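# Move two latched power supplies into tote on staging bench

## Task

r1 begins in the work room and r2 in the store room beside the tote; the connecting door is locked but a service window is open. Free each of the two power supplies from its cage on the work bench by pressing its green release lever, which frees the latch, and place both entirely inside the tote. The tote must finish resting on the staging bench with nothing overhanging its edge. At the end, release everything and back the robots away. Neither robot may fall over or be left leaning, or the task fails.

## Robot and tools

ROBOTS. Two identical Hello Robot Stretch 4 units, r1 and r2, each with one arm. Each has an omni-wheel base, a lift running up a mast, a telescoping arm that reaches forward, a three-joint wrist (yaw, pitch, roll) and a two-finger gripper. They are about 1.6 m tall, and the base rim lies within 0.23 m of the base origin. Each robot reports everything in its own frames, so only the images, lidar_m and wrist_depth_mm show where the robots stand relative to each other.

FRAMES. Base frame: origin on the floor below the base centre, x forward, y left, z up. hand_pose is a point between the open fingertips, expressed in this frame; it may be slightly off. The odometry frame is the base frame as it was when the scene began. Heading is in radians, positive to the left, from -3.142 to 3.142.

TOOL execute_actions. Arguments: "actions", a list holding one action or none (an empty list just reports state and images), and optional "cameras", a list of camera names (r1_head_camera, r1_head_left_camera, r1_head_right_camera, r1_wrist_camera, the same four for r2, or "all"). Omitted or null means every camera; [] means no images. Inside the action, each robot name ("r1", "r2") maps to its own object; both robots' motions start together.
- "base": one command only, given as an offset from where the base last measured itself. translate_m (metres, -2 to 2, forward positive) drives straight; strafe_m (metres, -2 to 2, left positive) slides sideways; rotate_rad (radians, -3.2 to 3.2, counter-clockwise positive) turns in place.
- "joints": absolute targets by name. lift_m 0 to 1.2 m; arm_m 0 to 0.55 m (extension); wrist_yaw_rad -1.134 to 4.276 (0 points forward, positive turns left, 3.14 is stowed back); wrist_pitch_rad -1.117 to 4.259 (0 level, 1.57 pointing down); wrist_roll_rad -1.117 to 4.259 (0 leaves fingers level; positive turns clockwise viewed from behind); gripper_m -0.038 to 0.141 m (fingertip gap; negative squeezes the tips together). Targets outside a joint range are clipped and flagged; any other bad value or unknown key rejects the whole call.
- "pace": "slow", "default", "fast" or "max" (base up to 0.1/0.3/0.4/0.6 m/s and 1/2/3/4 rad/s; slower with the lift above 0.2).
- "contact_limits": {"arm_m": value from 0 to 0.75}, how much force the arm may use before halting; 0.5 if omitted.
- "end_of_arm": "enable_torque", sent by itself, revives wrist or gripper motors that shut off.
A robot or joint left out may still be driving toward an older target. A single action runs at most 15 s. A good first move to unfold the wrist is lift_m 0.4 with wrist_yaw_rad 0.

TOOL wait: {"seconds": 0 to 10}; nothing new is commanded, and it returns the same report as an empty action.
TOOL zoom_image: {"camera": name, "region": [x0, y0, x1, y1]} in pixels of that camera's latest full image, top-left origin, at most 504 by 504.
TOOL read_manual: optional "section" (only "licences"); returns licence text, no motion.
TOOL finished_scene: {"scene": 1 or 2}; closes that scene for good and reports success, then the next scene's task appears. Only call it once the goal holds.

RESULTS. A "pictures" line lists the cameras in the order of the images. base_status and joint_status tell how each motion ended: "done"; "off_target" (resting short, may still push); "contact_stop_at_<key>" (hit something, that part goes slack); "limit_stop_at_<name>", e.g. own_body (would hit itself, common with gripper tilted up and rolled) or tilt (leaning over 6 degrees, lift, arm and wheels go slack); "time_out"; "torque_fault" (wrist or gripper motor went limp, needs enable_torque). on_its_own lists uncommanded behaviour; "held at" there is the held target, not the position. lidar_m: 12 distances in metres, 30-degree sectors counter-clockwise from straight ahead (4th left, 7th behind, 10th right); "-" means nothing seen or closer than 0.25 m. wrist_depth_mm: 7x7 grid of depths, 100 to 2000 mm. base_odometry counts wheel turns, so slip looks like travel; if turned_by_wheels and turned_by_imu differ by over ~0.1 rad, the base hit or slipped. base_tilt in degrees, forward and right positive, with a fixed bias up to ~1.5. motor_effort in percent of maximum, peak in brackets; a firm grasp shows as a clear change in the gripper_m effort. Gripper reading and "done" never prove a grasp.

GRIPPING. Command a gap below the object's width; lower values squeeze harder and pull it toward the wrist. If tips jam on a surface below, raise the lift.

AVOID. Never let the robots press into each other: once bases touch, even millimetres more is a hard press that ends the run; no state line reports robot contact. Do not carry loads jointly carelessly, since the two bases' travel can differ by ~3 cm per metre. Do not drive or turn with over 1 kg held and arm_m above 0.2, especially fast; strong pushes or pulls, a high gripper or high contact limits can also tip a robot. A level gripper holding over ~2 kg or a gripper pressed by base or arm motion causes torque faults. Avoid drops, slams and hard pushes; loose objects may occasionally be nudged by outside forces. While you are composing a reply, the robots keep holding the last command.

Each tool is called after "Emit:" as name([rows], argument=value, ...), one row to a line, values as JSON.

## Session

Emit:
execute_actions(actions=[])

Scene clock: 0.00 s.
r1.base_odometry: x=+0.000 y=+0.000 heading=+0.000 (m, m, rad; r1's odometry frame)
r1.turned_by_wheels: +0.000 (rad since the last result)
r1.turned_by_imu: +0.000 (rad since the last result)
r1.base_tilt: forward=-0.1 right=-0.4 (deg)
r1.lidar_m: 0.91 1.39 2.88 1.46 1.21 3.81 1.63 1.36 1.36 1.07 0.85 0.82
r1.base_status: not commanded
r1.joint_positions: lift_m=+0.140 arm_m=+0.001 wrist_yaw_rad=+3.121 wrist_pitch_rad=-0.013 wrist_roll_rad=+0.012 gripper_m=+0.057
r1.joint_status: not commanded
r1.motor_effort: lift_m=+20 arm_m=+0 wrist_yaw_rad=-3 wrist_pitch_rad=-8 wrist_roll_rad=+0 gripper_m=-3 wheel_0=+0 wheel_1=+0 wheel_2=+0 (%)
r1.hand_pose: x=-0.1148 y=+0.0934 z=+0.3221 quat_wxyz=(+0.010, +0.006, +0.006, +1.000) (m; r1's base frame)
r1.wrist_depth_mm: - 133 - - - - - / - 123 212 - - - - / 105 135 219 - - - - / 134 163 - - - - - / 1336 1537 1576 1863 1863 1863 1808 / 976 991 198 976 891 1042 1025 / 715 707 768 - 768 723 732
r2.base_odometry: x=+0.000 y=+0.000 heading=+0.000 (m, m, rad; r2's odometry frame)
r2.turned_by_wheels: +0.000 (rad since the last result)
r2.turned_by_imu: +0.000 (rad since the last result)
r2.base_tilt: forward=+0.1 right=-0.2 (deg)
r2.lidar_m: 1.43 3.09 1.48 0.87 0.78 0.81 1.05 1.19 1.17 1.43 2.87 1.28
r2.base_status: not commanded
r2.joint_positions: lift_m=+0.196 arm_m=+0.002 wrist_yaw_rad=+3.229 wrist_pitch_rad=+0.012 wrist_roll_rad=+0.012 gripper_m=+0.057
r2.joint_status: not commanded
r2.motor_effort: lift_m=+20 arm_m=+0 wrist_yaw_rad=+0 wrist_pitch_rad=-7 wrist_roll_rad=-1 gripper_m=-3 wheel_0=-1 wheel_1=+0 wheel_2=+0 (%)
r2.hand_pose: x=-0.1225 y=+0.0618 z=+0.3710 quat_wxyz=(-0.044, -0.006, +0.006, +0.999) (m; r2's base frame)
r2.wrist_depth_mm: - 137 137 1430 1078 866 707 / - - 135 1430 1078 866 707 / - 107 135 1308 1078 866 715 / - 121 141 1397 1078 878 715 / 190 1205 1397 1430 1060 878 715 / 208 1229 195 1336 199 878 707 / 207 931 991 122 946 809 723
pictures: r1_head_camera, r1_head_left_camera, r1_head_right_camera, r1_wrist_camera, r2_head_camera, r2_head_left_camera, r2_head_right_camera, r2_wrist_camera
camera_calibration (this result's frames):
r1_wrist_camera: T_world_to_cam=[[0.0539643, 0.998498, -0.0095033, -0.0919382], [0.0279278, -0.0110227, -0.999549, 0.372128], [-0.998152, 0.0536745, -0.0284807, 0.117994], [0, 0, 0, 1]] pos_world=[0.112345, 0.0895686, 0.374447]
r2_wrist_camera: T_world_to_cam=[[-0.0744482, 0.996119, -0.0469599, -0.0576946], [0.013999, -0.046042, -0.998841, 0.437519], [-0.997127, -0.0750193, -0.0105169, 0.119111], [0, 0, 0, 1]] pos_world=[0.108349, 0.0865505, 0.435556]
Images, in order (width x height): r1_head_camera 420x560, r1_head_left_camera 420x672, r1_head_right_camera 420x672, r1_wrist_camera 616x392, r2_head_camera 420x560, r2_head_left_camera 420x672, r2_head_right_camera 420x672, r2_wrist_camera 616x392.

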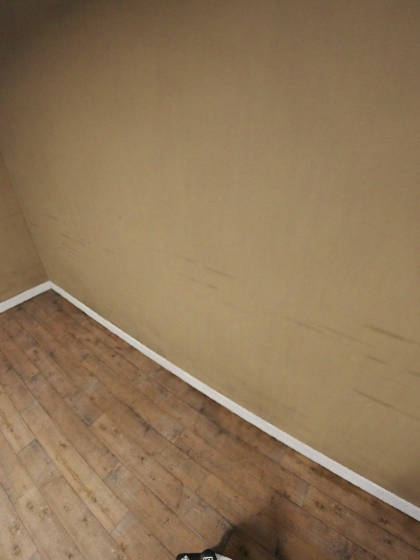

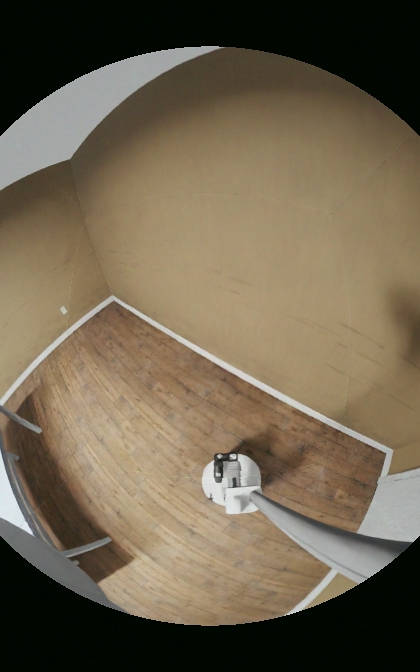

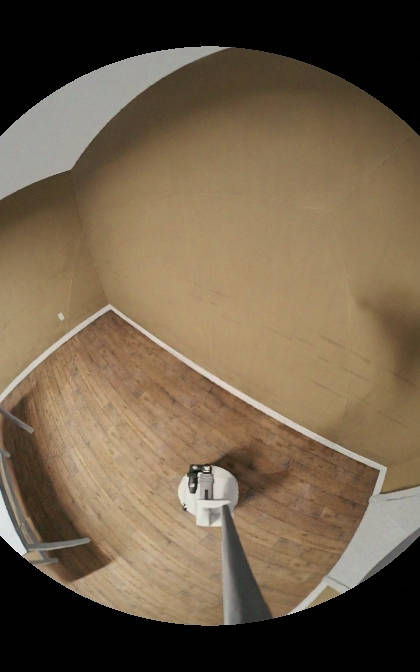

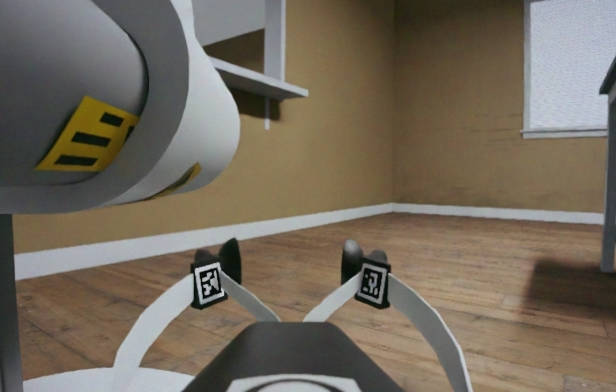

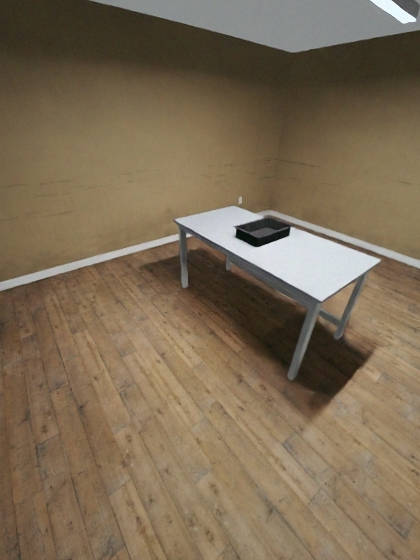

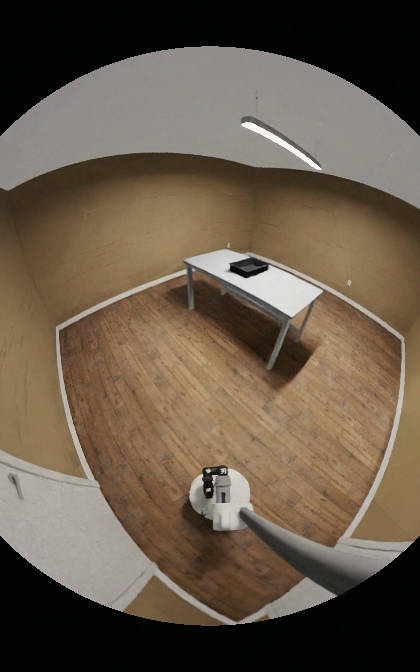

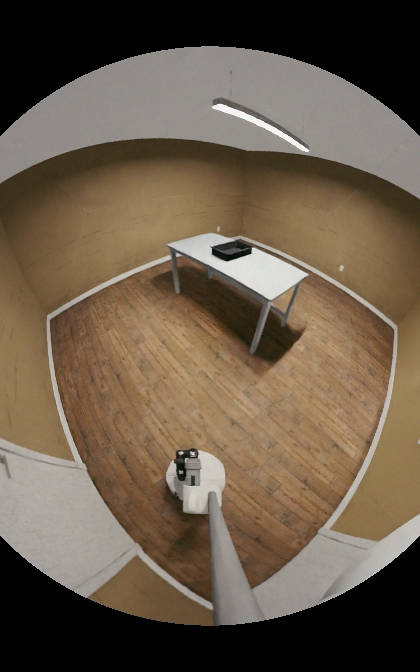

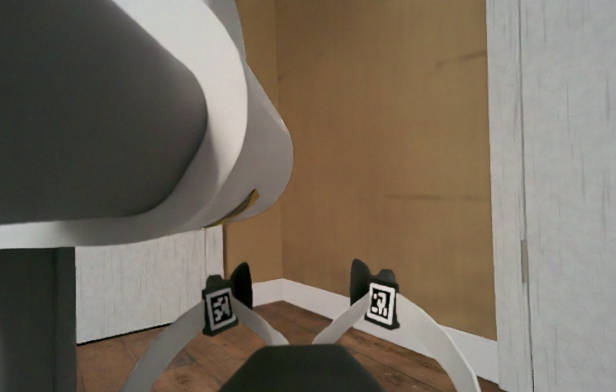

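Emit:
execute_actions([
  {"r1":{"base":{"rotate_rad":2.43},"joints":{"lift_m":0.42,"wrist_yaw_rad":0.045},"pace":"fast"},"r2":{"base":{"rotate_rad":-2.42},"joints":{"lift_m":0.42,"wrist_yaw_rad":0.0},"pace":"fast"}},
], cameras=["r1_head_camera","r2_head_camera","r1_head_right_camera"])

Scene clock: 2.70 s.
r1.base_odometry: x=+0.000 y=+0.000 heading=+2.430 (m, m, rad; r1's odometry frame)
r1.turned_by_wheels: +2.430 (rad since the last result)
r1.turned_by_imu: +2.460 (rad since the last result)
r1.base_tilt: forward=-0.1 right=-0.4 (deg)
r1.lidar_m: 1.19 1.82 1.48 1.35 1.26 0.89 0.83 0.87 1.15 2.77 1.79 1.20
r1.base_status: done
r1.joint_positions: lift_m=+0.420 arm_m=+0.001 wrist_yaw_rad=+0.045 wrist_pitch_rad=-0.013 wrist_roll_rad=+0.012 gripper_m=+0.057
r1.joint_status: all done
r1.motor_effort: lift_m=+22(25) arm_m=+0(0) wrist_yaw_rad=-2(9) wrist_pitch_rad=-8(7) wrist_roll_rad=-3(1) gripper_m=-3(3) wheel_0=-1(9) wheel_1=+0(8) wheel_2=+0(10) (%)
r1.hand_pose: x=+0.4640 y=-0.0743 z=+0.6017 quat_wxyz=(+1.000, +0.006, -0.006, +0.023) (m; r1's base frame)
r1.wrist_depth_mm: - - - - - - - / - - - - - - - / - - - - 1042 991 1008 / - - - - - - - / - - - - - - - / 1661 1661 197 1618 976 1708 1661 / 1229 1182 1281 - 1255 1229 1281
r2.base_odometry: x=+0.000 y=+0.000 heading=-2.419 (m, m, rad; r2's odometry frame)
r2.turned_by_wheels: -2.419 (rad since the last result)
r2.turned_by_imu: -2.440 (rad since the last result)
r2.base_tilt: forward=+0.1 right=-0.2 (deg)
r2.lidar_m: 1.19 1.25 1.45 1.84 1.26 1.70 3.04 1.17 0.84 0.79 0.84 1.19
r2.base_status: done
r2.joint_positions: lift_m=+0.420 arm_m=+0.002 wrist_yaw_rad=+0.001 wrist_pitch_rad=+0.012 wrist_roll_rad=+0.012 gripper_m=+0.057
r2.joint_status: all done
r2.motor_effort: lift_m=+22(24) arm_m=+0(0) wrist_yaw_rad=-1(9) wrist_pitch_rad=-7(7) wrist_roll_rad=-1(4) gripper_m=-2(3) wheel_0=+3(11) wheel_1=+1(10) wheel_2=+2(11) (%)
r2.hand_pose: x=+0.4611 y=-0.0873 z=+0.5944 quat_wxyz=(+1.000, +0.006, +0.006, +0.000) (m; r2's base frame)
r2.wrist_depth_mm: 1008 1008 960 976 976 976 976 / 1008 991 991 976 976 976 991 / 1008 1008 976 960 960 976 991 / 1008 991 976 960 976 960 976 / 1008 991 976 976 976 976 991 / 991 991 194 976 198 960 991 / 991 991 976 122 976 946 960
pictures: r1_head_camera, r1_head_right_camera, r2_head_camera
Images, in order (width x height): r1_head_camera 420x560, r1_head_right_camera 420x672, r2_head_camera 420x560.

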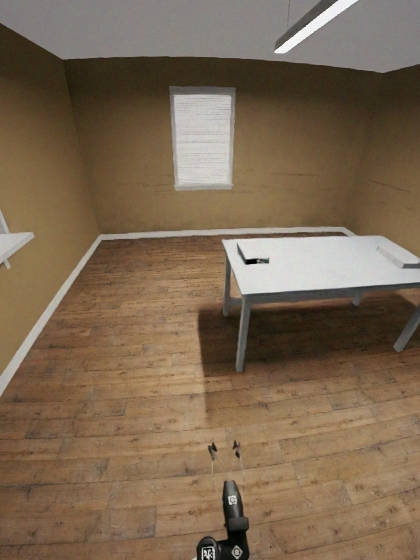

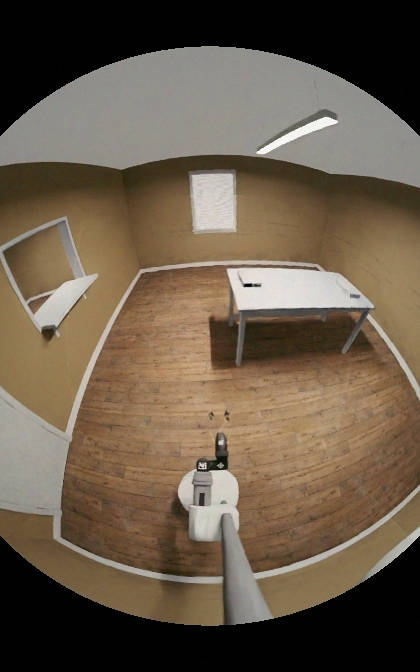

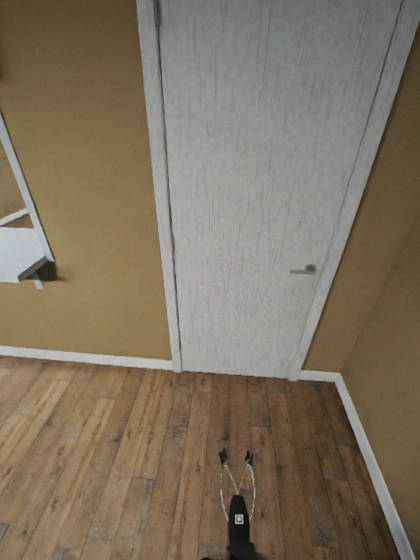

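Emit:
execute_actions([
  {"r1":{"base":{"strafe_m":-0.34},"joints":{"wrist_pitch_rad":0.4,"wrist_roll_rad":0.1,"gripper_m":0.045},"pace":"fast"},"r2":{"base":{"translate_m":0.3},"joints":{"wrist_pitch_rad":1.3,"gripper_m":0.12,"lift_m":0.55},"pace":"fast"}},
], cameras=[])

Emit:
execute_actions([
  {"r1":{"base":{"translate_m":0.72},"joints":{"lift_m":0.78},"pace":"fast"},"r2":{"base":{"strafe_m":0.9},"pace":"fast"}},
], cameras=["r1_head_camera","r2_head_camera","r1_wrist_camera"])

Scene clock: 5.13 s.
r1.base_odometry: x=+0.222 y=+0.257 heading=+2.430 (m, m, rad; r1's odometry frame)
r1.turned_by_wheels: +0.000 (rad since the last result)
r1.turned_by_imu: +0.001 (rad since the last result)
r1.base_tilt: forward=+0.0 right=-0.3 (deg)
r1.lidar_m: 1.17 2.31 1.86 1.72 1.27 0.87 0.81 0.85 1.12 2.55 1.77 1.25
r1.base_status: done
r1.joint_positions: lift_m=+0.420 arm_m=+0.001 wrist_yaw_rad=+0.045 wrist_pitch_rad=+0.402 wrist_roll_rad=+0.100 gripper_m=+0.045
r1.joint_status: all done
r1.motor_effort: lift_m=+21(22) arm_m=+0(0) wrist_yaw_rad=-1(4) wrist_pitch_rad=-7(7) wrist_roll_rad=-1(4) gripper_m=-2(3) wheel_0=+0(8) wheel_1=+0(9) wheel_2=+0(0) (%)
r1.hand_pose: x=+0.4410 y=-0.0754 z=+0.4852 quat_wxyz=(+0.979, +0.044, +0.200, +0.012) (m; r1's base frame)
r1.wrist_depth_mm: - - - - - - - / - - - - - - - / - - 1756 1618 1661 1661 1708 / 1464 1397 1336 1308 1308 1255 1229 / 1078 1078 1025 1060 1008 1008 946 / 866 878 198 809 198 820 798 / 741 723 750 - 707 683 699
r2.base_odometry: x=-0.225 y=-0.198 heading=-2.419 (m, m, rad; r2's odometry frame)
r2.turned_by_wheels: +0.000 (rad since the last result)
r2.turned_by_imu: +0.001 (rad since the last result)
r2.base_tilt: forward=+0.2 right=-0.2 (deg)
r2.lidar_m: 0.87 0.92 1.20 3.89 1.37 1.73 3.05 1.12 0.85 0.79 0.88 0.90
r2.base_status: done
r2.joint_positions: lift_m=+0.550 arm_m=+0.002 wrist_yaw_rad=+0.000 wrist_pitch_rad=+1.300 wrist_roll_rad=+0.012 gripper_m=+0.120
r2.joint_status: all done
r2.motor_effort: lift_m=+23(25) arm_m=-1(0) wrist_yaw_rad=+1(1) wrist_pitch_rad=+0(4) wrist_roll_rad=-3(0) gripper_m=-1(3) wheel_0=+1(9) wheel_1=+0(8) wheel_2=+3(14) (%)
r2.hand_pose: x=+0.2496 y=-0.0874 z=+0.4500 quat_wxyz=(+0.796, +0.005, +0.605, -0.004) (m; r2's base frame)
r2.wrist_depth_mm: 831 831 831 831 842 842 842 / 788 788 778 788 788 788 798 / 741 750 750 750 750 750 759 / 715 715 707 723 715 715 723 / 683 676 691 683 691 691 691 / 654 647 492 661 216 661 661 / 627 621 436 119 634 627 627
pictures: none
No camera images: the call's "cameras" was empty. Leave "cameras" out to get every camera's image.

Scene clock: 8.53 s.
r1.base_odometry: x=-0.323 y=+0.728 heading=+2.430 (m, m, rad; r1's odometry frame)
r1.turned_by_wheels: +0.000 (rad since the last result)
r1.turned_by_imu: +0.001 (rad since the last result)
r1.base_tilt: forward=+0.0 right=-0.3 (deg)
r1.lidar_m: 0.45 2.69 1.65 1.59 1.80 1.61 1.52 1.57 2.08 2.52 0.69 0.47
r1.base_status: done
r1.joint_positions: lift_m=+0.780 arm_m=+0.001 wrist_yaw_rad=+0.045 wrist_pitch_rad=+0.402 wrist_roll_rad=+0.100 gripper_m=+0.045
r1.joint_status: all done
r1.motor_effort: lift_m=+22(24) arm_m=+0(0) wrist_yaw_rad=-3(2) wrist_pitch_rad=-6(7) wrist_roll_rad=+1(2) gripper_m=-5(2) wheel_0=-1(5) wheel_1=-1(8) wheel_2=+1(13) (%)
r1.hand_pose: x=+0.4410 y=-0.0754 z=+0.8452 quat_wxyz=(+0.979, +0.044, +0.200, +0.012) (m; r1's base frame)
r1.wrist_depth_mm: - - - - - - - / - - - - - - - / - - 676 569 647 627 603 / - - 488 480 466 455 442 / 1708 421 362 370 359 353 347 / 1336 309 198 290 198 301 307 / 1138 286 291 - 1060 1078 1098
r2.base_odometry: x=+0.370 y=-0.874 heading=-2.419 (m, m, rad; r2's odometry frame)
r2.turned_by_wheels: +0.000 (rad since the last result)
r2.turned_by_imu: +0.002 (rad since the last result)
r2.base_tilt: forward=+0.2 right=-0.2 (deg)
r2.lidar_m: 0.71 0.75 1.08 3.00 1.05 0.81 1.16 2.40 1.80 1.69 1.28 0.98
r2.base_status: done
r2.joint_positions: lift_m=+0.550 arm_m=+0.002 wrist_yaw_rad=+0.000 wrist_pitch_rad=+1.300 wrist_roll_rad=+0.012 gripper_m=+0.120
r2.joint_status: not commanded
r2.motor_effort: lift_m=+23(23) arm_m=-1(1) wrist_yaw_rad=+0(1) wrist_pitch_rad=-1(2) wrist_roll_rad=+0(2) gripper_m=-1(1) wheel_0=-1(14) wheel_1=-3(13) wheel_2=+0(1) (%)
r2.hand_pose: x=+0.2496 y=-0.0874 z=+0.4500 quat_wxyz=(+0.796, +0.005, +0.605, -0.004) (m; r2's base frame)
r2.wrist_depth_mm: 820 831 842 831 831 842 842 / 788 778 788 798 798 798 798 / 750 750 741 750 750 759 759 / 707 715 715 715 715 723 723 / 691 683 683 683 683 683 691 / 647 647 492 654 216 661 654 / 627 621 436 119 634 627 634
pictures: r1_head_camera, r1_wrist_camera, r2_head_camera
camera_calibration (this result's frames):
r1_wrist_camera: T_world_to_cam=[[-0.0237772, -0.99681, -0.0761834, -0.00821007], [-0.430513, 0.0789865, -0.899122, 1.00164], [0.902271, 0.0114194, -0.431018, 0.195587], [0, 0, 0, 1]] pos_world=[0.254553, -0.0895337, 0.984275]
Images, in order (width x height): r1_head_camera 420x560, r1_wrist_camera 616x392, r2_head_camera 420x560.

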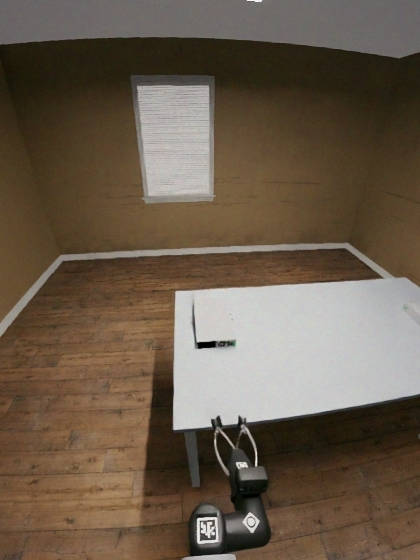

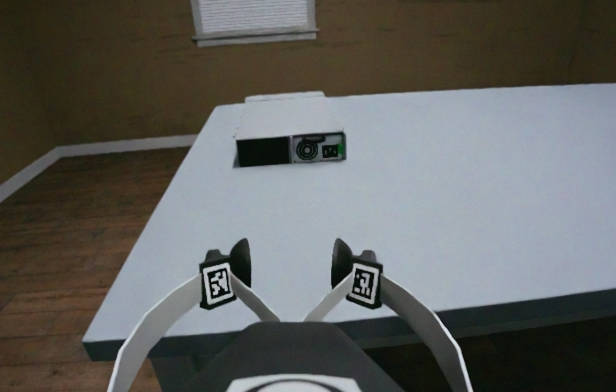

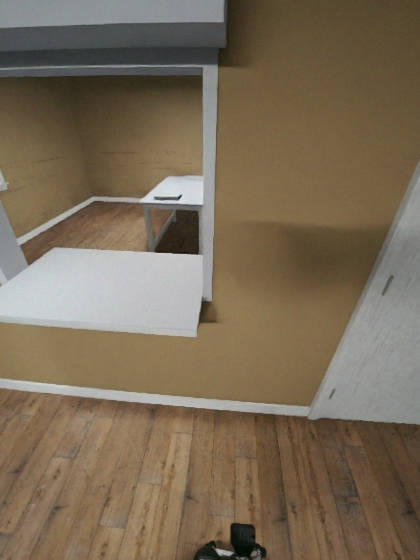

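Emit:
execute_actions([
  {"r1":{"base":{"rotate_rad":0.07},"joints":{"lift_m":0.74,"arm_m":0.12}},"r2":{"base":{"rotate_rad":-0.08},"joints":{"lift_m":0.75}}},
], cameras=[])

Emit:
execute_actions([
  {"r1":{"base":{"strafe_m":-0.08},"joints":{"lift_m":0.734,"arm_m":0.27}},"r2":{"joints":{"lift_m":1.0}}},
], cameras=["r1_wrist_camera"])

Scene clock: 10.97 s.
r1.base_odometry: x=-0.323 y=+0.728 heading=+2.500 (m, m, rad; r1's odometry frame)
r1.turned_by_wheels: +0.070 (rad since the last result)
r1.turned_by_imu: +0.071 (rad since the last result)
r1.base_tilt: forward=-0.1 right=-0.4 (deg)
r1.lidar_m: 0.43 2.52 1.60 1.61 1.84 1.60 1.51 1.61 2.26 2.51 0.64 0.46
r1.base_status: done
r1.joint_positions: lift_m=+0.740 arm_m=+0.118 wrist_yaw_rad=+0.045 wrist_pitch_rad=+0.402 wrist_roll_rad=+0.100 gripper_m=+0.045
r1.joint_status: all done
r1.motor_effort: lift_m=+17(21) arm_m=+8(9) wrist_yaw_rad=-2(1) wrist_pitch_rad=-7(6) wrist_roll_rad=+1(0) gripper_m=-2(3) wheel_0=-2(0) wheel_1=+0(5) wheel_2=+1(4) (%)
r1.hand_pose: x=+0.5585 y=-0.0753 z=+0.8056 quat_wxyz=(+0.979, +0.044, +0.200, +0.012) (m; r1's base frame)
r1.wrist_depth_mm: - - - - - - - / - - - - - - 820 / - - 615 473 452 508 500 / - - 402 387 377 368 362 / 1618 1499 297 303 296 287 281 / 1308 253 198 235 197 236 232 / 1098 210 217 - 206 199 199
r2.base_odometry: x=+0.370 y=-0.874 heading=-2.499 (m, m, rad; r2's odometry frame)
r2.turned_by_wheels: -0.079 (rad since the last result)
r2.turned_by_imu: -0.080 (rad since the last result)
r2.base_tilt: forward=+0.1 right=-0.2 (deg)
r2.lidar_m: 0.72 0.73 0.98 2.99 1.16 0.78 0.89 2.64 1.83 1.71 1.36 0.96
r2.base_status: done
r2.joint_positions: lift_m=+0.750 arm_m=+0.002 wrist_yaw_rad=+0.000 wrist_pitch_rad=+1.300 wrist_roll_rad=+0.012 gripper_m=+0.120
r2.joint_status: all done
r2.motor_effort: lift_m=+23(25) arm_m=-1(0) wrist_yaw_rad=+1(1) wrist_pitch_rad=-2(2) wrist_roll_rad=+0(1) gripper_m=-2(1) wheel_0=+3(8) wheel_1=+0(6) wheel_2=+3(8) (%)
r2.hand_pose: x=+0.2496 y=-0.0874 z=+0.6500 quat_wxyz=(+0.796, +0.005, +0.605, -0.004) (m; r2's base frame)
r2.wrist_depth_mm: 931 946 960 976 1008 1008 1060 / 1025 1008 1042 1008 1025 1042 1042 / 976 960 976 960 960 960 991 / 917 931 917 931 931 946 931 / 891 891 891 891 878 891 891 / 854 831 683 854 215 842 854 / 809 798 621 119 820 809 820
pictures: none
No camera images: the call's "cameras" was empty. Leave "cameras" out to get every camera's image.

Scene clock: 13.07 s.
r1.base_odometry: x=-0.275 y=+0.792 heading=+2.500 (m, m, rad; r1's odometry frame)
r1.turned_by_wheels: +0.000 (rad since the last result)
r1.turned_by_imu: +0.001 (rad since the last result)
r1.base_tilt: forward=-0.1 right=-0.4 (deg)
r1.lidar_m: 0.45 0.48 1.69 1.67 1.95 1.60 1.53 1.63 2.24 2.42 0.65 0.44
r1.base_status: done
r1.joint_positions: lift_m=+0.734 arm_m=+0.268 wrist_yaw_rad=+0.045 wrist_pitch_rad=+0.402 wrist_roll_rad=+0.100 gripper_m=+0.045
r1.joint_status: all done
r1.motor_effort: lift_m=+17(17) arm_m=+9(10) wrist_yaw_rad=-2(1) wrist_pitch_rad=-6(5) wrist_roll_rad=-1(1) gripper_m=-1(2) wheel_0=+0(6) wheel_1=+2(5) wheel_2=+2(2) (%)
r1.hand_pose: x=+0.7085 y=-0.0754 z=+0.7996 quat_wxyz=(+0.979, +0.044, +0.200, +0.012) (m; r1's base frame)
r1.wrist_depth_mm: - - - - - - - / - - - - - - - / - - 399 387 508 492 484 / - 370 324 294 362 353 347 / 917 300 285 290 282 277 271 / 248 243 198 226 198 228 224 / 206 203 208 - 198 191 193
r2.base_odometry: x=+0.370 y=-0.874 heading=-2.499 (m, m, rad; r2's odometry frame)
r2.turned_by_wheels: +0.000 (rad since the last result)
r2.turned_by_imu: +0.001 (rad since the last result)
r2.base_tilt: forward=+0.1 right=-0.2 (deg)
r2.lidar_m: 0.71 0.74 0.98 2.99 1.16 0.80 0.89 2.61 1.80 1.69 1.37 1.00
r2.base_status: not commanded
r2.joint_positions: lift_m=+1.000 arm_m=+0.002 wrist_yaw_rad=+0.000 wrist_pitch_rad=+1.300 wrist_roll_rad=+0.012 gripper_m=+0.120
r2.joint_status: all done
r2.motor_effort: lift_m=+23(24) arm_m=+0(0) wrist_yaw_rad=+0(0) wrist_pitch_rad=-2(1) wrist_roll_rad=-3(2) gripper_m=+0(2) wheel_0=+3(3) wheel_1=+0(0) wheel_2=+3(3) (%)
r2.hand_pose: x=+0.2496 y=-0.0874 z=+0.8999 quat_wxyz=(+0.796, +0.005, +0.605, -0.004) (m; r2's base frame)
r2.wrist_depth_mm: 931 946 960 991 1008 1025 1060 / 1138 1160 1205 1229 1255 1308 1308 / 1229 1255 1255 1255 1229 1255 1255 / 1182 1182 1182 1182 1205 1182 1205 / 1138 1160 1138 1138 1138 1138 1138 / 1078 1078 1078 1078 215 1078 1098 / 1060 1025 854 119 1060 1060 1060
pictures: r1_wrist_camera
camera_calibration (this result's frames):
r1_wrist_camera: T_world_to_cam=[[-0.0237867, -0.99681, -0.0761816, -0.00531923], [-0.43054, 0.0789886, -0.899108, 1.07583], [0.902258, 0.0114125, -0.431046, -0.0653682], [0, 0, 0, 1]] pos_world=[0.522039, -0.0895342, 0.938702]
Images, in order (width x height): r1_wrist_camera 616x392.

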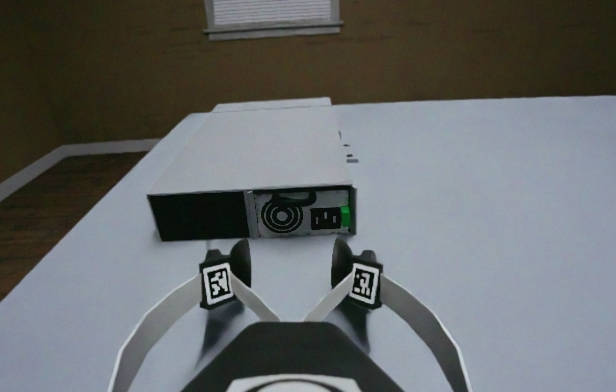

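Emit:
execute_actions([
  {"r1":{"joints":{"arm_m":0.306},"pace":"slow","contact_limits":{"arm_m":0.2}},"r2":{"joints":{"lift_m":1.14}}},
], cameras=["r1_wrist_camera"])

Emit:
zoom_image(camera="r1_wrist_camera", region=[220, 200, 400, 320])

Scene clock: 14.97 s.
r1.base_odometry: x=-0.275 y=+0.792 heading=+2.500 (m, m, rad; r1's odometry frame)
r1.turned_by_wheels: +0.000 (rad since the last result)
r1.turned_by_imu: +0.000 (rad since the last result)
r1.base_tilt: forward=+0.0 right=-0.4 (deg)
r1.lidar_m: 0.45 0.48 1.71 1.66 1.95 1.57 1.53 1.61 2.22 2.41 0.61 0.48
r1.base_status: not commanded
r1.joint_positions: lift_m=+0.734 arm_m=+0.304 wrist_yaw_rad=+0.045 wrist_pitch_rad=+0.402 wrist_roll_rad=+0.100 gripper_m=+0.045
r1.joint_status: all done
r1.motor_effort: lift_m=+17(17) arm_m=+9(9) wrist_yaw_rad=-2(3) wrist_pitch_rad=-6(6) wrist_roll_rad=+0(1) gripper_m=-3(3) wheel_0=+0(0) wheel_1=+2(2) wheel_2=+2(2) (%)
r1.contact_limits: arm_m 0.2
r1.hand_pose: x=+0.7445 y=-0.0754 z=+0.7996 quat_wxyz=(+0.979, +0.044, +0.200, +0.012) (m; r1's base frame)
r1.wrist_depth_mm: - - - - - - - / - - - - - - - / - - 402 389 504 488 480 / - 375 297 274 364 355 347 / 904 296 273 267 272 278 271 / 246 242 198 226 198 227 222 / 207 202 208 - 198 191 193
r2.base_odometry: x=+0.370 y=-0.874 heading=-2.499 (m, m, rad; r2's odometry frame)
r2.turned_by_wheels: +0.000 (rad since the last result)
r2.turned_by_imu: +0.000 (rad since the last result)
r2.base_tilt: forward=+0.1 right=-0.2 (deg)
r2.lidar_m: 0.72 0.71 1.00 2.99 1.15 0.79 0.89 2.58 1.84 1.71 1.36 0.99
r2.base_status: not commanded
r2.joint_positions: lift_m=+1.140 arm_m=+0.002 wrist_yaw_rad=+0.000 wrist_pitch_rad=+1.300 wrist_roll_rad=+0.012 gripper_m=+0.120
r2.joint_status: all done
r2.motor_effort: lift_m=+23(25) arm_m=-1(0) wrist_yaw_rad=+1(0) wrist_pitch_rad=-2(1) wrist_roll_rad=-3(1) gripper_m=-1(2) wheel_0=+3(3) wheel_1=+0(0) wheel_2=+4(3) (%)
r2.hand_pose: x=+0.2496 y=-0.0874 z=+1.0400 quat_wxyz=(+0.796, +0.005, +0.605, -0.004) (m; r2's base frame)
r2.wrist_depth_mm: 931 946 960 991 1025 1025 1060 / 1160 1182 1205 1255 1281 1281 1366 / 1366 1397 1397 1397 1397 1430 1430 / 1336 1336 1336 1336 1366 1336 1336 / 1255 1281 1308 1281 1281 1281 1281 / 1229 1205 1205 1229 216 1229 1229 / 1160 1160 1008 119 1182 1182 1182
pictures: r1_wrist_camera
camera_calibration (this result's frames):
r1_wrist_camera: T_world_to_cam=[[-0.0238004, -0.99681, -0.0761815, -0.00445717], [-0.430539, 0.0789944, -0.899108, 1.09131], [0.902258, 0.0114, -0.431046, -0.0978239], [0, 0, 0, 1]] pos_world=[0.558009, -0.0895354, 0.938702]
Images, in order (width x height): r1_wrist_camera 616x392.

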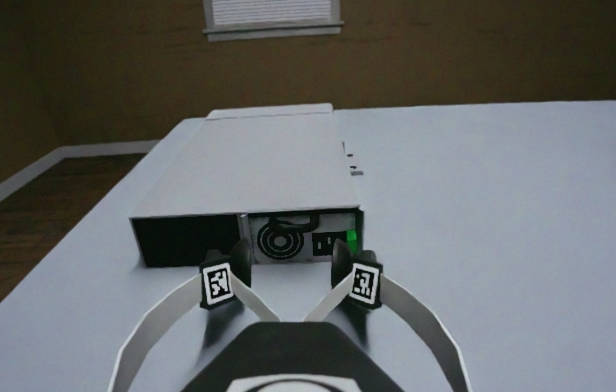

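Region (220, 200, 400, 320) of r1_wrist_camera's 616x392 image, scaled by 2.800.

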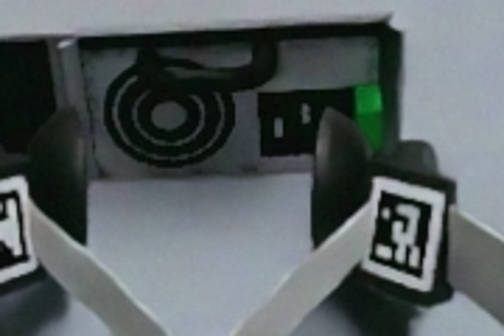

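Emit:
execute_actions([
  {"r1":{"joints":{"arm_m":0.328},"pace":"slow","contact_limits":{"arm_m":0.2}}},
], cameras=["r1_wrist_camera"])

Emit:
zoom_image(camera="r1_wrist_camera", region=[220, 200, 400, 320])

Scene clock: 16.33 s.
r1.base_odometry: x=-0.275 y=+0.792 heading=+2.500 (m, m, rad; r1's odometry frame)
r1.turned_by_wheels: +0.000 (rad since the last result)
r1.turned_by_imu: +0.000 (rad since the last result)
r1.base_tilt: forward=+0.0 right=-0.4 (deg)
r1.lidar_m: 0.44 0.45 1.69 1.67 1.93 1.60 1.50 1.60 2.27 2.43 0.66 0.45
r1.base_status: not commanded
r1.joint_positions: lift_m=+0.734 arm_m=+0.326 wrist_yaw_rad=+0.045 wrist_pitch_rad=+0.402 wrist_roll_rad=+0.100 gripper_m=+0.045
r1.joint_status: all done
r1.motor_effort: lift_m=+17(17) arm_m=+10(11) wrist_yaw_rad=-2(1) wrist_pitch_rad=-8(8) wrist_roll_rad=-2(0) gripper_m=-1(4) wheel_0=+0(0) wheel_1=+3(2) wheel_2=+2(2) (%)
r1.contact_limits: arm_m 0.2
r1.hand_pose: x=+0.7663 y=-0.0754 z=+0.7995 quat_wxyz=(+0.979, +0.044, +0.201, +0.012) (m; r1's base frame)
r1.wrist_depth_mm: - - - - - - - / - - - - - - - / - - 399 382 500 488 480 / - 377 279 272 359 353 345 / 917 277 239 243 272 276 271 / 244 243 198 226 197 226 222 / 206 202 208 - 199 191 193
r2.base_odometry: x=+0.370 y=-0.874 heading=-2.499 (m, m, rad; r2's odometry frame)
r2.turned_by_wheels: +0.000 (rad since the last result)
r2.turned_by_imu: +0.000 (rad since the last result)
r2.base_tilt: forward=+0.1 right=-0.3 (deg)
r2.lidar_m: 0.71 0.73 1.00 2.98 1.18 0.81 0.86 2.61 1.82 1.70 1.40 1.01
r2.base_status: not commanded
r2.joint_positions: lift_m=+1.140 arm_m=+0.002 wrist_yaw_rad=+0.000 wrist_pitch_rad=+1.300 wrist_roll_rad=+0.012 gripper_m=+0.120
r2.joint_status: not commanded
r2.motor_effort: lift_m=+23(23) arm_m=-1(0) wrist_yaw_rad=+0(0) wrist_pitch_rad=-2(2) wrist_roll_rad=-2(2) gripper_m=-1(0) wheel_0=+3(3) wheel_1=+0(0) wheel_2=+4(3) (%)
r2.hand_pose: x=+0.2496 y=-0.0874 z=+1.0400 quat_wxyz=(+0.796, +0.005, +0.605, -0.004) (m; r2's base frame)
r2.wrist_depth_mm: 931 960 960 991 1042 1025 1060 / 1160 1182 1205 1255 1281 1308 1366 / 1366 1366 1397 1397 1430 1397 1430 / 1308 1308 1336 1336 1366 1336 1366 / 1255 1281 1308 1281 1281 1281 1281 / 1229 1182 1182 1229 216 1229 1255 / 1182 1160 1008 119 1182 1182 1160
pictures: r1_wrist_camera
camera_calibration (this result's frames):
r1_wrist_camera: T_world_to_cam=[[-0.0239847, -0.996808, -0.0761447, -0.00387888], [-0.43101, 0.0790348, -0.898879, 1.10075], [0.902028, 0.0112598, -0.43153, -0.11699], [0, 0, 0, 1]] pos_world=[0.579868, -0.0895466, 0.93866]
Images, in order (width x height): r1_wrist_camera 616x392.

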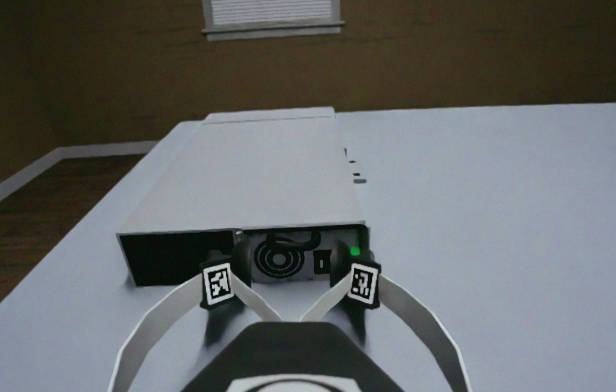

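Region (220, 200, 400, 320) of r1_wrist_camera's 616x392 image, scaled by 2.800.

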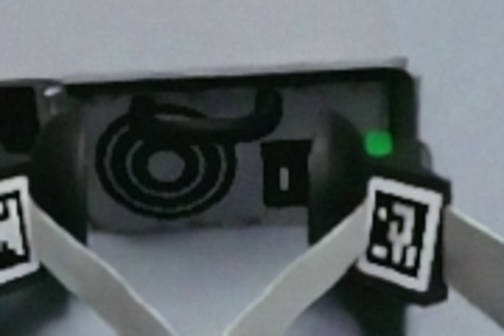

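Emit:
execute_actions([
  {"r1":{"joints":{"arm_m":0.332,"wrist_yaw_rad":0.04},"pace":"slow","contact_limits":{"arm_m":0.2}}},
], cameras=[])

Emit:
execute_actions([
  {"r1":{"joints":{"gripper_m":0.03,"arm_m":0.334},"pace":"slow","contact_limits":{"arm_m":0.25}}},
], cameras=[])

Emit:
execute_actions([
  {"r1":{"joints":{"gripper_m":0.016,"wrist_yaw_rad":0.068,"arm_m":0.336},"pace":"slow","contact_limits":{"arm_m":0.25}}},
], cameras=["r1_wrist_camera"])

Emit:
zoom_image(camera="r1_wrist_camera", region=[220, 200, 400, 320])

Scene clock: 17.30 s.
r1.base_odometry: x=-0.275 y=+0.792 heading=+2.500 (m, m, rad; r1's odometry frame)
r1.turned_by_wheels: +0.000 (rad since the last result)
r1.turned_by_imu: +0.000 (rad since the last result)
r1.base_tilt: forward=-0.1 right=-0.4 (deg)
r1.lidar_m: 0.44 0.48 1.70 1.68 1.93 1.61 1.53 1.60 2.28 2.43 0.63 0.46
r1.base_status: not commanded
r1.joint_positions: lift_m=+0.734 arm_m=+0.330 wrist_yaw_rad=+0.036 wrist_pitch_rad=+0.405 wrist_roll_rad=+0.100 gripper_m=+0.045
r1.joint_status: all done
r1.motor_effort: lift_m=+16(17) arm_m=+12(12) wrist_yaw_rad=+10(10) wrist_pitch_rad=-14(14) wrist_roll_rad=+0(0) gripper_m=-1(1) wheel_0=+2(1) wheel_1=+2(2) wheel_2=-1(2) (%)
r1.contact_limits: arm_m 0.2
r1.hand_pose: x=+0.7689 y=-0.0777 z=+0.7989 quat_wxyz=(+0.978, +0.045, +0.202, +0.008) (m; r1's base frame)
r1.wrist_depth_mm: - - - - - - - / - - - - - - - / - - 392 382 500 488 473 / - 370 278 271 362 351 345 / 332 274 236 241 278 273 271 / 245 241 198 218 195 226 222 / 206 202 209 - 197 190 193
r2.base_odometry: x=+0.370 y=-0.874 heading=-2.499 (m, m, rad; r2's odometry frame)
r2.turned_by_wheels: +0.000 (rad since the last result)
r2.turned_by_imu: +0.000 (rad since the last result)
r2.base_tilt: forward=+0.1 right=-0.2 (deg)
r2.lidar_m: 0.71 0.72 0.96 2.99 1.17 0.81 0.93 2.61 1.83 1.69 1.39 0.97
r2.base_status: not commanded
r2.joint_positions: lift_m=+1.140 arm_m=+0.002 wrist_yaw_rad=+0.000 wrist_pitch_rad=+1.300 wrist_roll_rad=+0.012 gripper_m=+0.120
r2.joint_status: not commanded
r2.motor_effort: lift_m=+23(23) arm_m=+0(0) wrist_yaw_rad=+0(0) wrist_pitch_rad=-1(1) wrist_roll_rad=-2(2) gripper_m=+2(0) wheel_0=+3(3) wheel_1=+0(0) wheel_2=+3(3) (%)
r2.hand_pose: x=+0.2496 y=-0.0874 z=+1.0400 quat_wxyz=(+0.796, +0.005, +0.605, -0.004) (m; r2's base frame)
r2.wrist_depth_mm: 931 946 960 1008 1025 1042 1042 / 1138 1160 1205 1229 1281 1308 1366 / 1366 1366 1397 1397 1397 1397 1430 / 1336 1336 1336 1336 1366 1336 1336 / 1281 1255 1255 1281 1281 1281 1308 / 1205 1205 1205 1229 215 1229 1229 / 1160 1160 1008 119 1182 1182 1182
pictures: none
No camera images: the call's "cameras" was empty. Leave "cameras" out to get every camera's image.

Scene clock: 18.30 s.
r1.base_odometry: x=-0.275 y=+0.792 heading=+2.500 (m, m, rad; r1's odometry frame)
r1.turned_by_wheels: +0.000 (rad since the last result)
r1.turned_by_imu: +0.000 (rad since the last result)
r1.base_tilt: forward=-0.1 right=-0.3 (deg)
r1.lidar_m: 0.44 0.47 1.68 1.67 1.93 1.60 1.51 1.61 2.25 2.43 0.64 0.47
r1.base_status: not commanded
r1.joint_positions: lift_m=+0.734 arm_m=+0.332 wrist_yaw_rad=+0.034 wrist_pitch_rad=+0.406 wrist_roll_rad=+0.100 gripper_m=+0.030
r1.joint_status: all done
r1.on_its_own: wrist_yaw_rad is at rest, and its effort (+17) is outside its rest range (-13 to +13)
r1.motor_effort: lift_m=+17(17) arm_m=+12(16) wrist_yaw_rad=+17(18) wrist_pitch_rad=-18(19) wrist_roll_rad=+0(0) gripper_m=-5(6) wheel_0=+3(3) wheel_1=+3(3) wheel_2=-4(3) (%)
r1.contact_limits: arm_m 0.25
r1.hand_pose: x=+0.7705 y=-0.0785 z=+0.7985 quat_wxyz=(+0.978, +0.046, +0.202, +0.006) (m; r1's base frame)
r1.wrist_depth_mm: - - - - - - - / - - - - - - - / - - 389 379 496 480 477 / - 347 277 268 357 349 342 / 317 273 236 238 278 273 268 / 243 241 192 225 191 224 221 / 206 200 206 - 200 189 192
r2.base_odometry: x=+0.370 y=-0.874 heading=-2.499 (m, m, rad; r2's odometry frame)
r2.turned_by_wheels: +0.000 (rad since the last result)
r2.turned_by_imu: +0.000 (rad since the last result)
r2.base_tilt: forward=+0.1 right=-0.3 (deg)
r2.lidar_m: 0.73 0.73 1.00 2.99 1.18 0.81 0.90 2.60 1.83 1.70 1.40 0.97
r2.base_status: not commanded
r2.joint_positions: lift_m=+1.140 arm_m=+0.002 wrist_yaw_rad=+0.000 wrist_pitch_rad=+1.300 wrist_roll_rad=+0.012 gripper_m=+0.120
r2.joint_status: not commanded
r2.motor_effort: lift_m=+23(23) arm_m=-1(0) wrist_yaw_rad=+0(1) wrist_pitch_rad=-1(2) wrist_roll_rad=+0(3) gripper_m=-2(1) wheel_0=+3(3) wheel_1=+0(0) wheel_2=+3(3) (%)
r2.hand_pose: x=+0.2496 y=-0.0874 z=+1.0400 quat_wxyz=(+0.796, +0.005, +0.605, -0.004) (m; r2's base frame)
r2.wrist_depth_mm: 931 960 960 991 1025 1042 1060 / 1138 1182 1182 1229 1281 1308 1366 / 1366 1397 1397 1430 1397 1430 1430 / 1308 1336 1336 1336 1366 1336 1366 / 1255 1281 1281 1255 1281 1281 1308 / 1255 1182 1205 1205 216 1255 1255 / 1182 1160 1008 119 1182 1160 1205
pictures: none
No camera images: the call's "cameras" was empty. Leave "cameras" out to get every camera's image.

Scene clock: 19.27 s.
r1.base_odometry: x=-0.275 y=+0.792 heading=+2.499 (m, m, rad; r1's odometry frame)
r1.turned_by_wheels: -0.001 (rad since the last result)
r1.turned_by_imu: +0.000 (rad since the last result)
r1.base_tilt: forward=-0.1 right=-0.3 (deg)
r1.lidar_m: 0.44 0.48 1.69 1.67 1.95 1.57 1.53 1.61 2.24 2.44 0.64 0.44
r1.base_status: not commanded
r1.joint_positions: lift_m=+0.734 arm_m=+0.334 wrist_yaw_rad=+0.059 wrist_pitch_rad=+0.408 wrist_roll_rad=+0.100 gripper_m=+0.016
r1.joint_status: all done
r1.on_its_own: wrist_yaw_rad is at rest, and its effort (+26) is outside its rest range (-13 to +13); wrist_pitch_rad is at rest, and its effort (-24) is outside its rest range (-23 to +23)
r1.motor_effort: lift_m=+17(17) arm_m=+13(16) wrist_yaw_rad=+26(34) wrist_pitch_rad=-24(23) wrist_roll_rad=+0(1) gripper_m=-10(12) wheel_0=+1(3) wheel_1=+2(3) wheel_2=-8(7) (%)
r1.contact_limits: arm_m 0.25
r1.hand_pose: x=+0.7741 y=-0.0718 z=+0.7980 quat_wxyz=(+0.978, +0.043, +0.204, +0.019) (m; r1's base frame)
r1.wrist_depth_mm: - - - - - - - / - - - - - - - / - - 382 373 500 480 469 / - 364 273 265 353 349 340 / 329 274 235 236 266 273 270 / 242 238 188 225 187 224 220 / 204 199 206 - 198 189 191
r2.base_odometry: x=+0.370 y=-0.874 heading=-2.499 (m, m, rad; r2's odometry frame)
r2.turned_by_wheels: +0.000 (rad since the last result)
r2.turned_by_imu: +0.000 (rad since the last result)
r2.base_tilt: forward=+0.1 right=-0.2 (deg)
r2.lidar_m: 0.72 0.74 0.95 3.00 1.17 0.80 0.89 2.62 1.79 1.71 1.39 0.98
r2.base_status: not commanded
r2.joint_positions: lift_m=+1.140 arm_m=+0.002 wrist_yaw_rad=+0.000 wrist_pitch_rad=+1.300 wrist_roll_rad=+0.012 gripper_m=+0.120
r2.joint_status: not commanded
r2.motor_effort: lift_m=+23(23) arm_m=+0(0) wrist_yaw_rad=+0(1) wrist_pitch_rad=-2(1) wrist_roll_rad=-1(3) gripper_m=-1(2) wheel_0=+3(3) wheel_1=+0(0) wheel_2=+3(3) (%)
r2.hand_pose: x=+0.2496 y=-0.0874 z=+1.0400 quat_wxyz=(+0.796, +0.005, +0.605, -0.004) (m; r2's base frame)
r2.wrist_depth_mm: 917 946 976 976 1025 1025 1060 / 1138 1182 1205 1255 1281 1308 1336 / 1397 1397 1397 1397 1397 1397 1397 / 1336 1336 1366 1336 1366 1336 1336 / 1281 1255 1281 1281 1281 1281 1336 / 1205 1205 1182 1229 215 1205 1229 / 1160 1182 1008 119 1182 1182 1182
pictures: r1_wrist_camera
camera_calibration (this result's frames):
r1_wrist_camera: T_world_to_cam=[[-0.0109948, -0.997027, -0.0762676, -0.0101383], [-0.436952, 0.0733952, -0.896485, 1.10482], [0.899418, 0.0234686, -0.43646, -0.117899], [0, 0, 0, 1]] pos_world=[0.588684, -0.0884301, 0.938227]
Images, in order (width x height): r1_wrist_camera 616x392.

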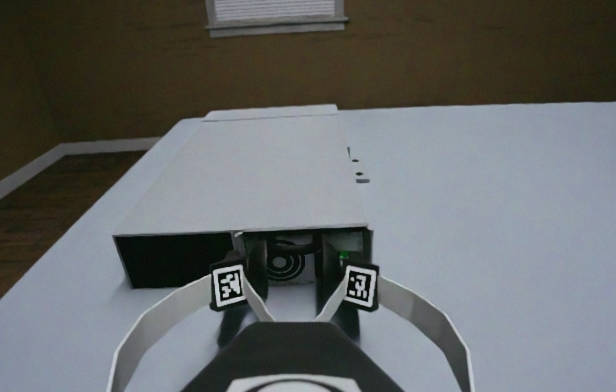

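Region (220, 200, 400, 320) of r1_wrist_camera's 616x392 image, scaled by 2.800.

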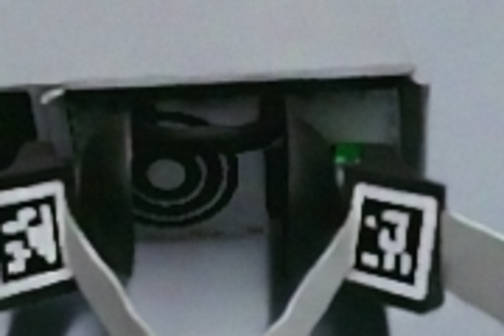

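Captured.

Emit:
execute_actions([
  {"r1":{"joints":{"gripper_m":-0.010,"arm_m":0.341,"lift_m":0.733},"pace":"slow","contact_limits":{"arm_m":0.25}}},
], cameras=[])

Emit:
execute_actions([
  {"r1":{"joints":{"gripper_m":-0.038,"arm_m":0.347,"lift_m":0.730},"pace":"slow","contact_limits":{"arm_m":0.25}}},
], cameras=[])

Emit:
execute_actions([
  {"r1":{"joints":{"arm_m":0.338,"wrist_yaw_rad":0.062},"pace":"slow"}},
], cameras=["r1_wrist_camera"])

Emit:
zoom_image(camera="r1_wrist_camera", region=[220, 200, 400, 320])

Scene clock: 20.77 s.
r1.base_odometry: x=-0.275 y=+0.792 heading=+2.499 (m, m, rad; r1's odometry frame)
r1.turned_by_wheels: +0.000 (rad since the last result)
r1.turned_by_imu: +0.000 (rad since the last result)
r1.base_tilt: forward=-0.1 right=-0.3 (deg)
r1.lidar_m: 0.43 0.47 1.72 1.68 1.91 1.59 1.51 1.59 2.25 2.43 0.62 0.49
r1.base_status: not commanded
r1.joint_positions: lift_m=+0.733 arm_m=+0.339 wrist_yaw_rad=+0.062 wrist_pitch_rad=+0.409 wrist_roll_rad=+0.100 gripper_m=-0.009
r1.joint_status: all done
r1.on_its_own: wrist_yaw_rad is at rest, and its effort (+15) is outside its rest range (-13 to +13); wrist_pitch_rad is at rest, and its effort (-26) is outside its rest range (-23 to +23)
r1.motor_effort: lift_m=+18(20) arm_m=+10(17) wrist_yaw_rad=+15(33) wrist_pitch_rad=-26(28) wrist_roll_rad=-1(1) gripper_m=-22(22) wheel_0=+0(2) wheel_1=+1(2) wheel_2=-5(9) (%)
r1.contact_limits: arm_m 0.25
r1.hand_pose: x=+0.7798 y=-0.0708 z=+0.7966 quat_wxyz=(+0.978, +0.043, +0.204, +0.020) (m; r1's base frame)
r1.wrist_depth_mm: - - - - - - - / - - - - - - - / - - 377 362 480 469 459 / - 355 266 259 345 342 334 / 315 267 230 228 262 268 263 / 236 227 186 222 185 220 216 / 200 196 202 - 195 185 187
r2.base_odometry: x=+0.370 y=-0.874 heading=-2.499 (m, m, rad; r2's odometry frame)
r2.turned_by_wheels: +0.000 (rad since the last result)
r2.turned_by_imu: +0.000 (rad since the last result)
r2.base_tilt: forward=+0.2 right=-0.2 (deg)
r2.lidar_m: 0.69 0.73 1.00 3.00 1.18 0.82 0.88 2.59 1.83 1.71 1.36 0.98
r2.base_status: not commanded
r2.joint_positions: lift_m=+1.140 arm_m=+0.002 wrist_yaw_rad=+0.000 wrist_pitch_rad=+1.300 wrist_roll_rad=+0.012 gripper_m=+0.120
r2.joint_status: not commanded
r2.motor_effort: lift_m=+23(23) arm_m=+0(1) wrist_yaw_rad=+0(0) wrist_pitch_rad=-2(1) wrist_roll_rad=-3(2) gripper_m=-2(1) wheel_0=+3(3) wheel_1=+0(0) wheel_2=+3(3) (%)
r2.hand_pose: x=+0.2496 y=-0.0874 z=+1.0400 quat_wxyz=(+0.796, +0.005, +0.605, -0.004) (m; r2's base frame)
r2.wrist_depth_mm: 917 946 960 991 1025 1042 1042 / 1160 1182 1205 1255 1308 1308 1366 / 1366 1430 1397 1430 1397 1397 1397 / 1366 1336 1336 1336 1336 1336 1366 / 1281 1281 1281 1281 1281 1281 1281 / 1229 1205 1229 1229 216 1255 1229 / 1182 1160 1008 119 1160 1138 1182
pictures: none
No camera images: the call's "cameras" was empty. Leave "cameras" out to get every camera's image.

Scene clock: 21.97 s.
r1.base_odometry: x=-0.275 y=+0.792 heading=+2.500 (m, m, rad; r1's odometry frame)
r1.turned_by_wheels: +0.000 (rad since the last result)
r1.turned_by_imu: +0.000 (rad since the last result)
r1.base_tilt: forward=+0.0 right=-0.3 (deg)
r1.lidar_m: 0.43 0.48 1.70 1.69 1.95 1.57 1.52 1.61 2.26 2.44 0.64 0.46
r1.base_status: not commanded
r1.joint_positions: lift_m=+0.730 arm_m=+0.345 wrist_yaw_rad=+0.062 wrist_pitch_rad=+0.410 wrist_roll_rad=+0.100 gripper_m=-0.037
r1.joint_status: all done
r1.on_its_own: wrist_yaw_rad is at rest, and its effort (+15) is outside its rest range (-13 to +13); wrist_pitch_rad is at rest, and its effort (-29) is outside its rest range (-23 to +23)
r1.motor_effort: lift_m=+18(19) arm_m=+11(18) wrist_yaw_rad=+15(27) wrist_pitch_rad=-29(30) wrist_roll_rad=+0(2) gripper_m=-26(23) wheel_0=+1(2) wheel_1=+2(3) wheel_2=-5(7) (%)
r1.contact_limits: arm_m 0.25
r1.hand_pose: x=+0.7855 y=-0.0708 z=+0.7935 quat_wxyz=(+0.978, +0.043, +0.205, +0.020) (m; r1's base frame)
r1.wrist_depth_mm: - - - - - - - / - - - - - - - / - - 364 351 469 459 452 / - 332 259 253 338 336 329 / 296 263 221 215 255 263 256 / 233 213 181 217 183 213 213 / 197 193 198 - 191 182 185
r2.base_odometry: x=+0.370 y=-0.874 heading=-2.499 (m, m, rad; r2's odometry frame)
r2.turned_by_wheels: +0.000 (rad since the last result)
r2.turned_by_imu: +0.000 (rad since the last result)
r2.base_tilt: forward=+0.1 right=-0.2 (deg)
r2.lidar_m: 0.74 0.73 0.96 3.00 1.14 0.79 0.88 2.60 1.81 1.70 1.40 0.97
r2.base_status: not commanded
r2.joint_positions: lift_m=+1.140 arm_m=+0.002 wrist_yaw_rad=+0.000 wrist_pitch_rad=+1.300 wrist_roll_rad=+0.012 gripper_m=+0.120
r2.joint_status: not commanded
r2.motor_effort: lift_m=+23(23) arm_m=-1(1) wrist_yaw_rad=+0(0) wrist_pitch_rad=-1(1) wrist_roll_rad=-1(1) gripper_m=+0(1) wheel_0=+3(3) wheel_1=+0(0) wheel_2=+3(3) (%)
r2.hand_pose: x=+0.2496 y=-0.0874 z=+1.0400 quat_wxyz=(+0.796, +0.005, +0.605, -0.004) (m; r2's base frame)
r2.wrist_depth_mm: 931 946 976 1008 1025 1025 1060 / 1118 1160 1205 1255 1281 1308 1366 / 1397 1397 1366 1397 1430 1397 1430 / 1336 1336 1336 1308 1336 1366 1366 / 1281 1255 1281 1281 1281 1281 1255 / 1229 1182 1205 1229 215 1229 1229 / 1182 1160 1008 119 1182 1160 1182
pictures: none
No camera images: the call's "cameras" was empty. Leave "cameras" out to get every camera's image.

Scene clock: 22.87 s.
r1.base_odometry: x=-0.276 y=+0.792 heading=+2.500 (m, m, rad; r1's odometry frame)
r1.turned_by_wheels: +0.000 (rad since the last result)
r1.turned_by_imu: +0.000 (rad since the last result)
r1.base_tilt: forward=+0.0 right=-0.3 (deg)
r1.lidar_m: 0.44 0.46 1.69 1.67 1.90 1.60 1.51 1.60 2.23 2.45 0.64 0.44
r1.base_status: not commanded
r1.joint_positions: lift_m=+0.730 arm_m=+0.340 wrist_yaw_rad=+0.064 wrist_pitch_rad=+0.403 wrist_roll_rad=+0.100 gripper_m=-0.037
r1.joint_status: all done
r1.motor_effort: lift_m=+19(19) arm_m=-14(16) wrist_yaw_rad=-6(10) wrist_pitch_rad=-10(28) wrist_roll_rad=+2(0) gripper_m=-30(30) wheel_0=-2(2) wheel_1=-1(2) wheel_2=+3(5) (%)
r1.hand_pose: x=+0.7817 y=-0.0704 z=+0.7951 quat_wxyz=(+0.978, +0.042, +0.201, +0.021) (m; r1's base frame)
r1.wrist_depth_mm: - - - - - - - / - - - - - - - / - - 375 364 484 473 459 / - 357 265 258 347 340 334 / 325 267 228 223 260 267 263 / 236 217 182 220 181 216 215 / 200 195 200 - 193 185 186
r2.base_odometry: x=+0.370 y=-0.874 heading=-2.499 (m, m, rad; r2's odometry frame)
r2.turned_by_wheels: +0.000 (rad since the last result)
r2.turned_by_imu: +0.000 (rad since the last result)
r2.base_tilt: forward=+0.1 right=-0.2 (deg)
r2.lidar_m: 0.72 0.75 0.99 3.00 1.16 0.80 0.86 2.62 1.79 1.70 1.39 1.00
r2.base_status: not commanded
r2.joint_positions: lift_m=+1.140 arm_m=+0.002 wrist_yaw_rad=+0.000 wrist_pitch_rad=+1.300 wrist_roll_rad=+0.012 gripper_m=+0.120
r2.joint_status: not commanded
r2.motor_effort: lift_m=+23(23) arm_m=+0(1) wrist_yaw_rad=+0(0) wrist_pitch_rad=-1(2) wrist_roll_rad=-4(1) gripper_m=-1(0) wheel_0=+3(3) wheel_1=+0(0) wheel_2=+3(3) (%)
r2.hand_pose: x=+0.2496 y=-0.0874 z=+1.0400 quat_wxyz=(+0.796, +0.005, +0.605, -0.004) (m; r2's base frame)
r2.wrist_depth_mm: 917 946 976 991 1025 1042 1042 / 1138 1160 1182 1255 1281 1308 1336 / 1397 1336 1397 1397 1430 1397 1430 / 1308 1336 1336 1308 1336 1366 1366 / 1281 1281 1281 1281 1281 1308 1255 / 1205 1205 1205 1229 216 1205 1229 / 1160 1160 1008 119 1182 1182 1182
pictures: r1_wrist_camera
camera_calibration (this result's frames):
r1_wrist_camera: T_world_to_cam=[[-0.00555902, -0.997082, -0.0761398, -0.0132844], [-0.433055, 0.0710312, -0.898564, 1.10386], [0.90135, 0.0279776, -0.432186, -0.130661], [0, 0, 0, 1]] pos_world=[0.595728, -0.0879983, 0.934404]
Images, in order (width x height): r1_wrist_camera 616x392.

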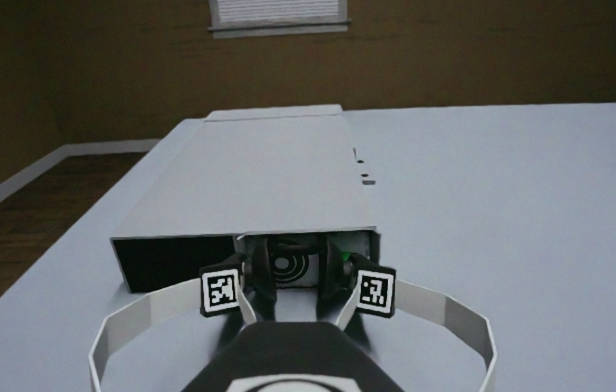

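Region (220, 200, 400, 320) of r1_wrist_camera's 616x392 image, scaled by 2.800.

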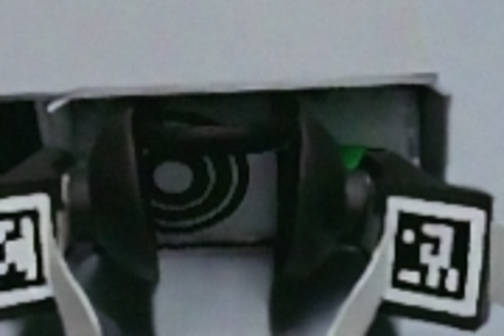

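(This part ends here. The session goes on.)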